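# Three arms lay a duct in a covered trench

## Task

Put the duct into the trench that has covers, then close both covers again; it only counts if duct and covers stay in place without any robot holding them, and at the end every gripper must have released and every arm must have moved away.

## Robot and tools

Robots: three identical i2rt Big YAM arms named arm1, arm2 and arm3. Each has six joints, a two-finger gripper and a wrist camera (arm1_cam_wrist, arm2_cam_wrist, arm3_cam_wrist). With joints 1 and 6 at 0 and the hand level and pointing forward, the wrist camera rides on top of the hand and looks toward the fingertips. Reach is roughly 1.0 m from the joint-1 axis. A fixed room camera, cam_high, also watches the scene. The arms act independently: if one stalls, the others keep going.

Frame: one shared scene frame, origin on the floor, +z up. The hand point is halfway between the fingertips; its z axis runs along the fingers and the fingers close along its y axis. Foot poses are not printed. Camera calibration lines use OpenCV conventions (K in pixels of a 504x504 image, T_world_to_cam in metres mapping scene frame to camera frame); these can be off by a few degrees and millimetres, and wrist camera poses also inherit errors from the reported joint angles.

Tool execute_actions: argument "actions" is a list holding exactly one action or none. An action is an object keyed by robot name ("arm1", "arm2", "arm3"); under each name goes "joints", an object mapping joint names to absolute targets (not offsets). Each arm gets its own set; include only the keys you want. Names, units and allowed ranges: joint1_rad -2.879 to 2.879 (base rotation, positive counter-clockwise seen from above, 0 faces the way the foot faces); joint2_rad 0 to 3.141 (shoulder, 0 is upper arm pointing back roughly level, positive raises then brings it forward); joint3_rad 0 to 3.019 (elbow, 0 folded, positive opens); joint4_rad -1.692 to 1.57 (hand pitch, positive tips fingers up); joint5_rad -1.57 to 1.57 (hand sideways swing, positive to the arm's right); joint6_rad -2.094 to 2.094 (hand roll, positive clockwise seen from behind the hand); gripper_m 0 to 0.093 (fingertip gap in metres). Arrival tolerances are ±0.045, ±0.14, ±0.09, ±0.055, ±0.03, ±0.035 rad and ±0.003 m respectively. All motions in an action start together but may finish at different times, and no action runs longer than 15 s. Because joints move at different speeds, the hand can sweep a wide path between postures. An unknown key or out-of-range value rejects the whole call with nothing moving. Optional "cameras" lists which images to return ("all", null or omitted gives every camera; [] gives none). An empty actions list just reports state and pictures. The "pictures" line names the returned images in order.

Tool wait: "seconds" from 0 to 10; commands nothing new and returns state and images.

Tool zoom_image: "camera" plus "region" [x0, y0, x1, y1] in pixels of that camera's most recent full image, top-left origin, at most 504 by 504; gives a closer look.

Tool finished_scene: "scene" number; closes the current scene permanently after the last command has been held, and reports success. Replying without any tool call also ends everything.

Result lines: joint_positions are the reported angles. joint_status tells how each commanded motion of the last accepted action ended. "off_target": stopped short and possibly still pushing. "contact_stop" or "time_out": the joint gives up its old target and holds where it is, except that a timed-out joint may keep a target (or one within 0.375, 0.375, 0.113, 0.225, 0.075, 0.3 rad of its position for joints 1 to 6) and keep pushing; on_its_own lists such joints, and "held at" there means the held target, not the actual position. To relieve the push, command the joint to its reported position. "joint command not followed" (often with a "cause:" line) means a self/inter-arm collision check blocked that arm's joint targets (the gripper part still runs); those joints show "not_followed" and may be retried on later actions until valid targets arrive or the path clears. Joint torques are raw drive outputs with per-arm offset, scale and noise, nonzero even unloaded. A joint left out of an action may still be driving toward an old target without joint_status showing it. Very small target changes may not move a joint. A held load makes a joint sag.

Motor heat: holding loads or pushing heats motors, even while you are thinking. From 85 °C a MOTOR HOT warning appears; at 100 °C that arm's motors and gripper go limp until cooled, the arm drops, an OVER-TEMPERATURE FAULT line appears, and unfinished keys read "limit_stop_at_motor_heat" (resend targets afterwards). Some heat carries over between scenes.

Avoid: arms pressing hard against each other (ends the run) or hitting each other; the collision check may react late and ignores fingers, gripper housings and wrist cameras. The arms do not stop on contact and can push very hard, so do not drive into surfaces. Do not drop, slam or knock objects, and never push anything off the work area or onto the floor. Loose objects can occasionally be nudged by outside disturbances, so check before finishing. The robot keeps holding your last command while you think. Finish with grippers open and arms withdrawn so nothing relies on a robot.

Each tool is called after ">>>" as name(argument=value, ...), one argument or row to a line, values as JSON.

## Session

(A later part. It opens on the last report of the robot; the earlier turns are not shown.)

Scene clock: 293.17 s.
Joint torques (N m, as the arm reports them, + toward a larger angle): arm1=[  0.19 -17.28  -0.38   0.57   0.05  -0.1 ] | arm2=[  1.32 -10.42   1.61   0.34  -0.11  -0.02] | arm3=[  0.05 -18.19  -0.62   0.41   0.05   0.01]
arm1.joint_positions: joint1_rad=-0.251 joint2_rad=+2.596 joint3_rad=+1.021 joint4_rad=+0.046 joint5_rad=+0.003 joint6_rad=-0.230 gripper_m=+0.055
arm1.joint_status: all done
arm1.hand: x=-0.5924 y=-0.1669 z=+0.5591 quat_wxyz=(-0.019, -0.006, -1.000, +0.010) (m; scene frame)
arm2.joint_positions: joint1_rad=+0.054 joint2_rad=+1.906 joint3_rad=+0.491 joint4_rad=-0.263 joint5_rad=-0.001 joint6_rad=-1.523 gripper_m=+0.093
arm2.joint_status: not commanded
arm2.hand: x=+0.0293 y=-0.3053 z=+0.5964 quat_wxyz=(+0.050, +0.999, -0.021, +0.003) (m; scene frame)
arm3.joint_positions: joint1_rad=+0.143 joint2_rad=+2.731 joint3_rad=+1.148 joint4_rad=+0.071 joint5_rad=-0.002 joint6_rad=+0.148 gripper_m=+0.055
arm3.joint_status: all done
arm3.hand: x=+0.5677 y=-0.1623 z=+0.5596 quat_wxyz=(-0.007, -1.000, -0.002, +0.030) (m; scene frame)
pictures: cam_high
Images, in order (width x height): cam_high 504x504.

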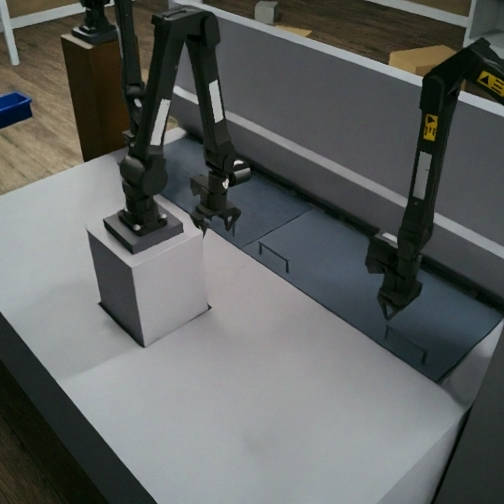

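>>> execute_actions(
  actions=[
    {"arm1": {"joints": {"joint1_rad": -0.75, "joint2_rad": 1.9, "joint3_rad": 0.7, "joint4_rad": -0.25}}, "arm3": {"joints": {"joint1_rad": 0.65, "joint2_rad": 2.0, "joint3_rad": 0.75, "joint4_rad": -0.2}}},
  ],
)

Scene clock: 296.10 s.
Joint torques (N m, as the arm reports them, + toward a larger angle): arm1=[  0.45 -13.99   2.85   0.43   0.07  -0.09] | arm2=[  1.26 -10.61   1.48   0.39  -0.08  -0.04] | arm3=[  0.26 -14.93   2.12   0.25  -0.03   0.01]
arm1.joint_positions: joint1_rad=-0.746 joint2_rad=+1.900 joint3_rad=+0.706 joint4_rad=-0.243 joint5_rad=+0.002 joint6_rad=-0.231 gripper_m=+0.055
arm1.joint_status: all done
arm1.hand: x=-0.6879 y=-0.3286 z=+0.7873 quat_wxyz=(-0.059, -0.250, -0.966, +0.036) (m; scene frame)
arm2.joint_positions: joint1_rad=+0.054 joint2_rad=+1.906 joint3_rad=+0.491 joint4_rad=-0.263 joint5_rad=-0.001 joint6_rad=-1.523 gripper_m=+0.093
arm2.joint_status: not commanded
arm2.hand: x=+0.0293 y=-0.3054 z=+0.5964 quat_wxyz=(+0.050, +0.999, -0.021, +0.003) (m; scene frame)
arm3.joint_positions: joint1_rad=+0.647 joint2_rad=+1.997 joint3_rad=+0.752 joint4_rad=-0.192 joint5_rad=+0.000 joint6_rad=+0.148 gripper_m=+0.055
arm3.joint_status: all done
arm3.hand: x=+0.6559 y=-0.3412 z=+0.8097 quat_wxyz=(-0.027, -0.966, -0.250, +0.063) (m; scene frame)
pictures: arm1_cam_wrist, arm2_cam_wrist, arm3_cam_wrist, cam_high
camera_calibration (this result's frames):
arm1_cam_wrist: T_world_to_cam=[[-0.47346, -0.8796, 0.0462631, -0.648682], [-0.763707, 0.436113, 0.475981, -0.750916], [-0.438848, 0.190026, -0.878238, 0.58003], [0, 0, 0, 1]] pos_world=[-0.626059, -0.353317, 0.896836]
arm2_cam_wrist: T_world_to_cam=[[0.0421162, 0.991456, -0.123452, 0.372587], [0.814438, 0.0375028, 0.579037, -0.349415], [0.57872, -0.124931, -0.805901, 0.549231], [0, 0, 0, 1]] pos_world=[-0.0489656, -0.287684, 0.690946]
arm3_cam_wrist: T_world_to_cam=[[-0.494016, 0.869366, -0.0123167, 0.633788], [0.771402, 0.444795, 0.455079, -0.718564], [0.401108, 0.215315, -0.890366, 0.651972], [0, 0, 0, 1]] pos_world=[0.605891, -0.371758, 0.915303]
Images, in order (width x height): arm1_cam_wrist 504x504, arm2_cam_wrist 504x504, arm3_cam_wrist 504x504, cam_high 504x504.

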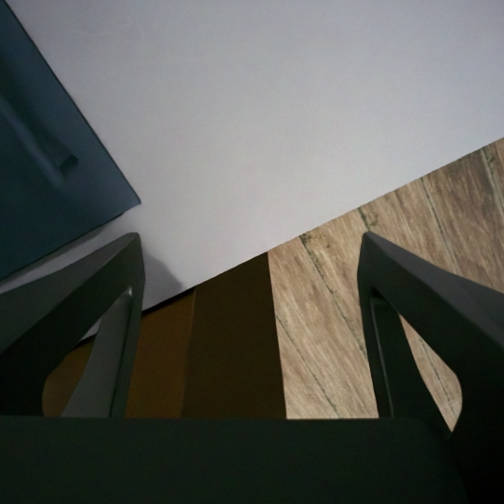

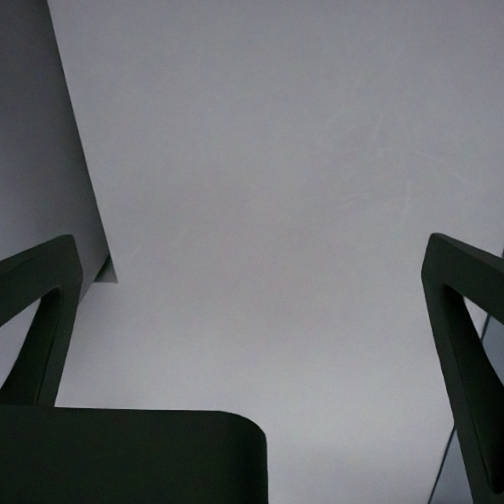

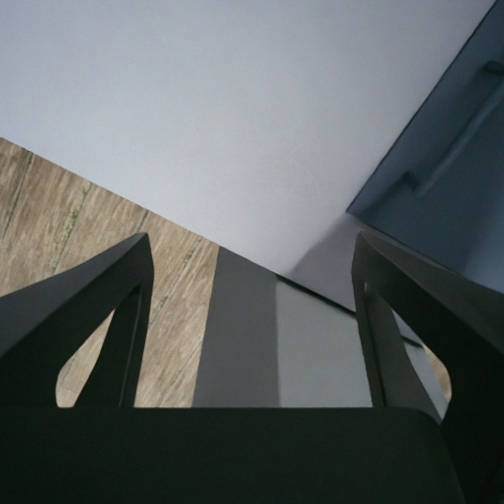

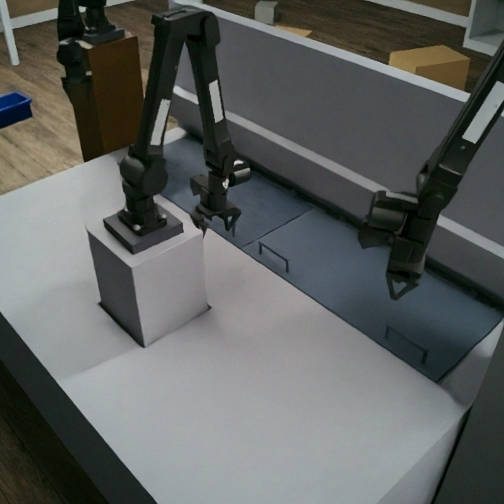

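All arms are clear of the trench. I'll check that the covers are flush before finishing.

>>> zoom_image(
  camera="cam_high",
  region=[100, 110, 504, 410],
)

Region (100, 110, 504, 410) of cam_high's 504x504 image, scaled by 1.248, with more detail than that image has; it fills the top 374 rows of this view, and the rest is white.

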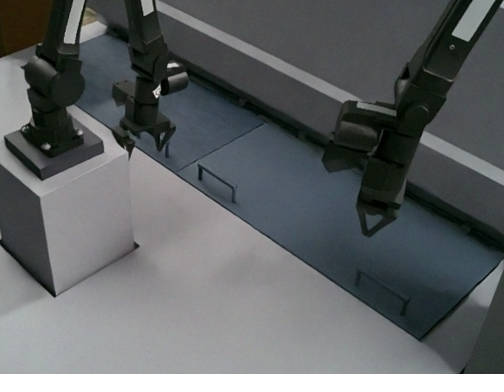

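>>> finished_scene(
  scene=2,
)

The scene is finished: the task was done.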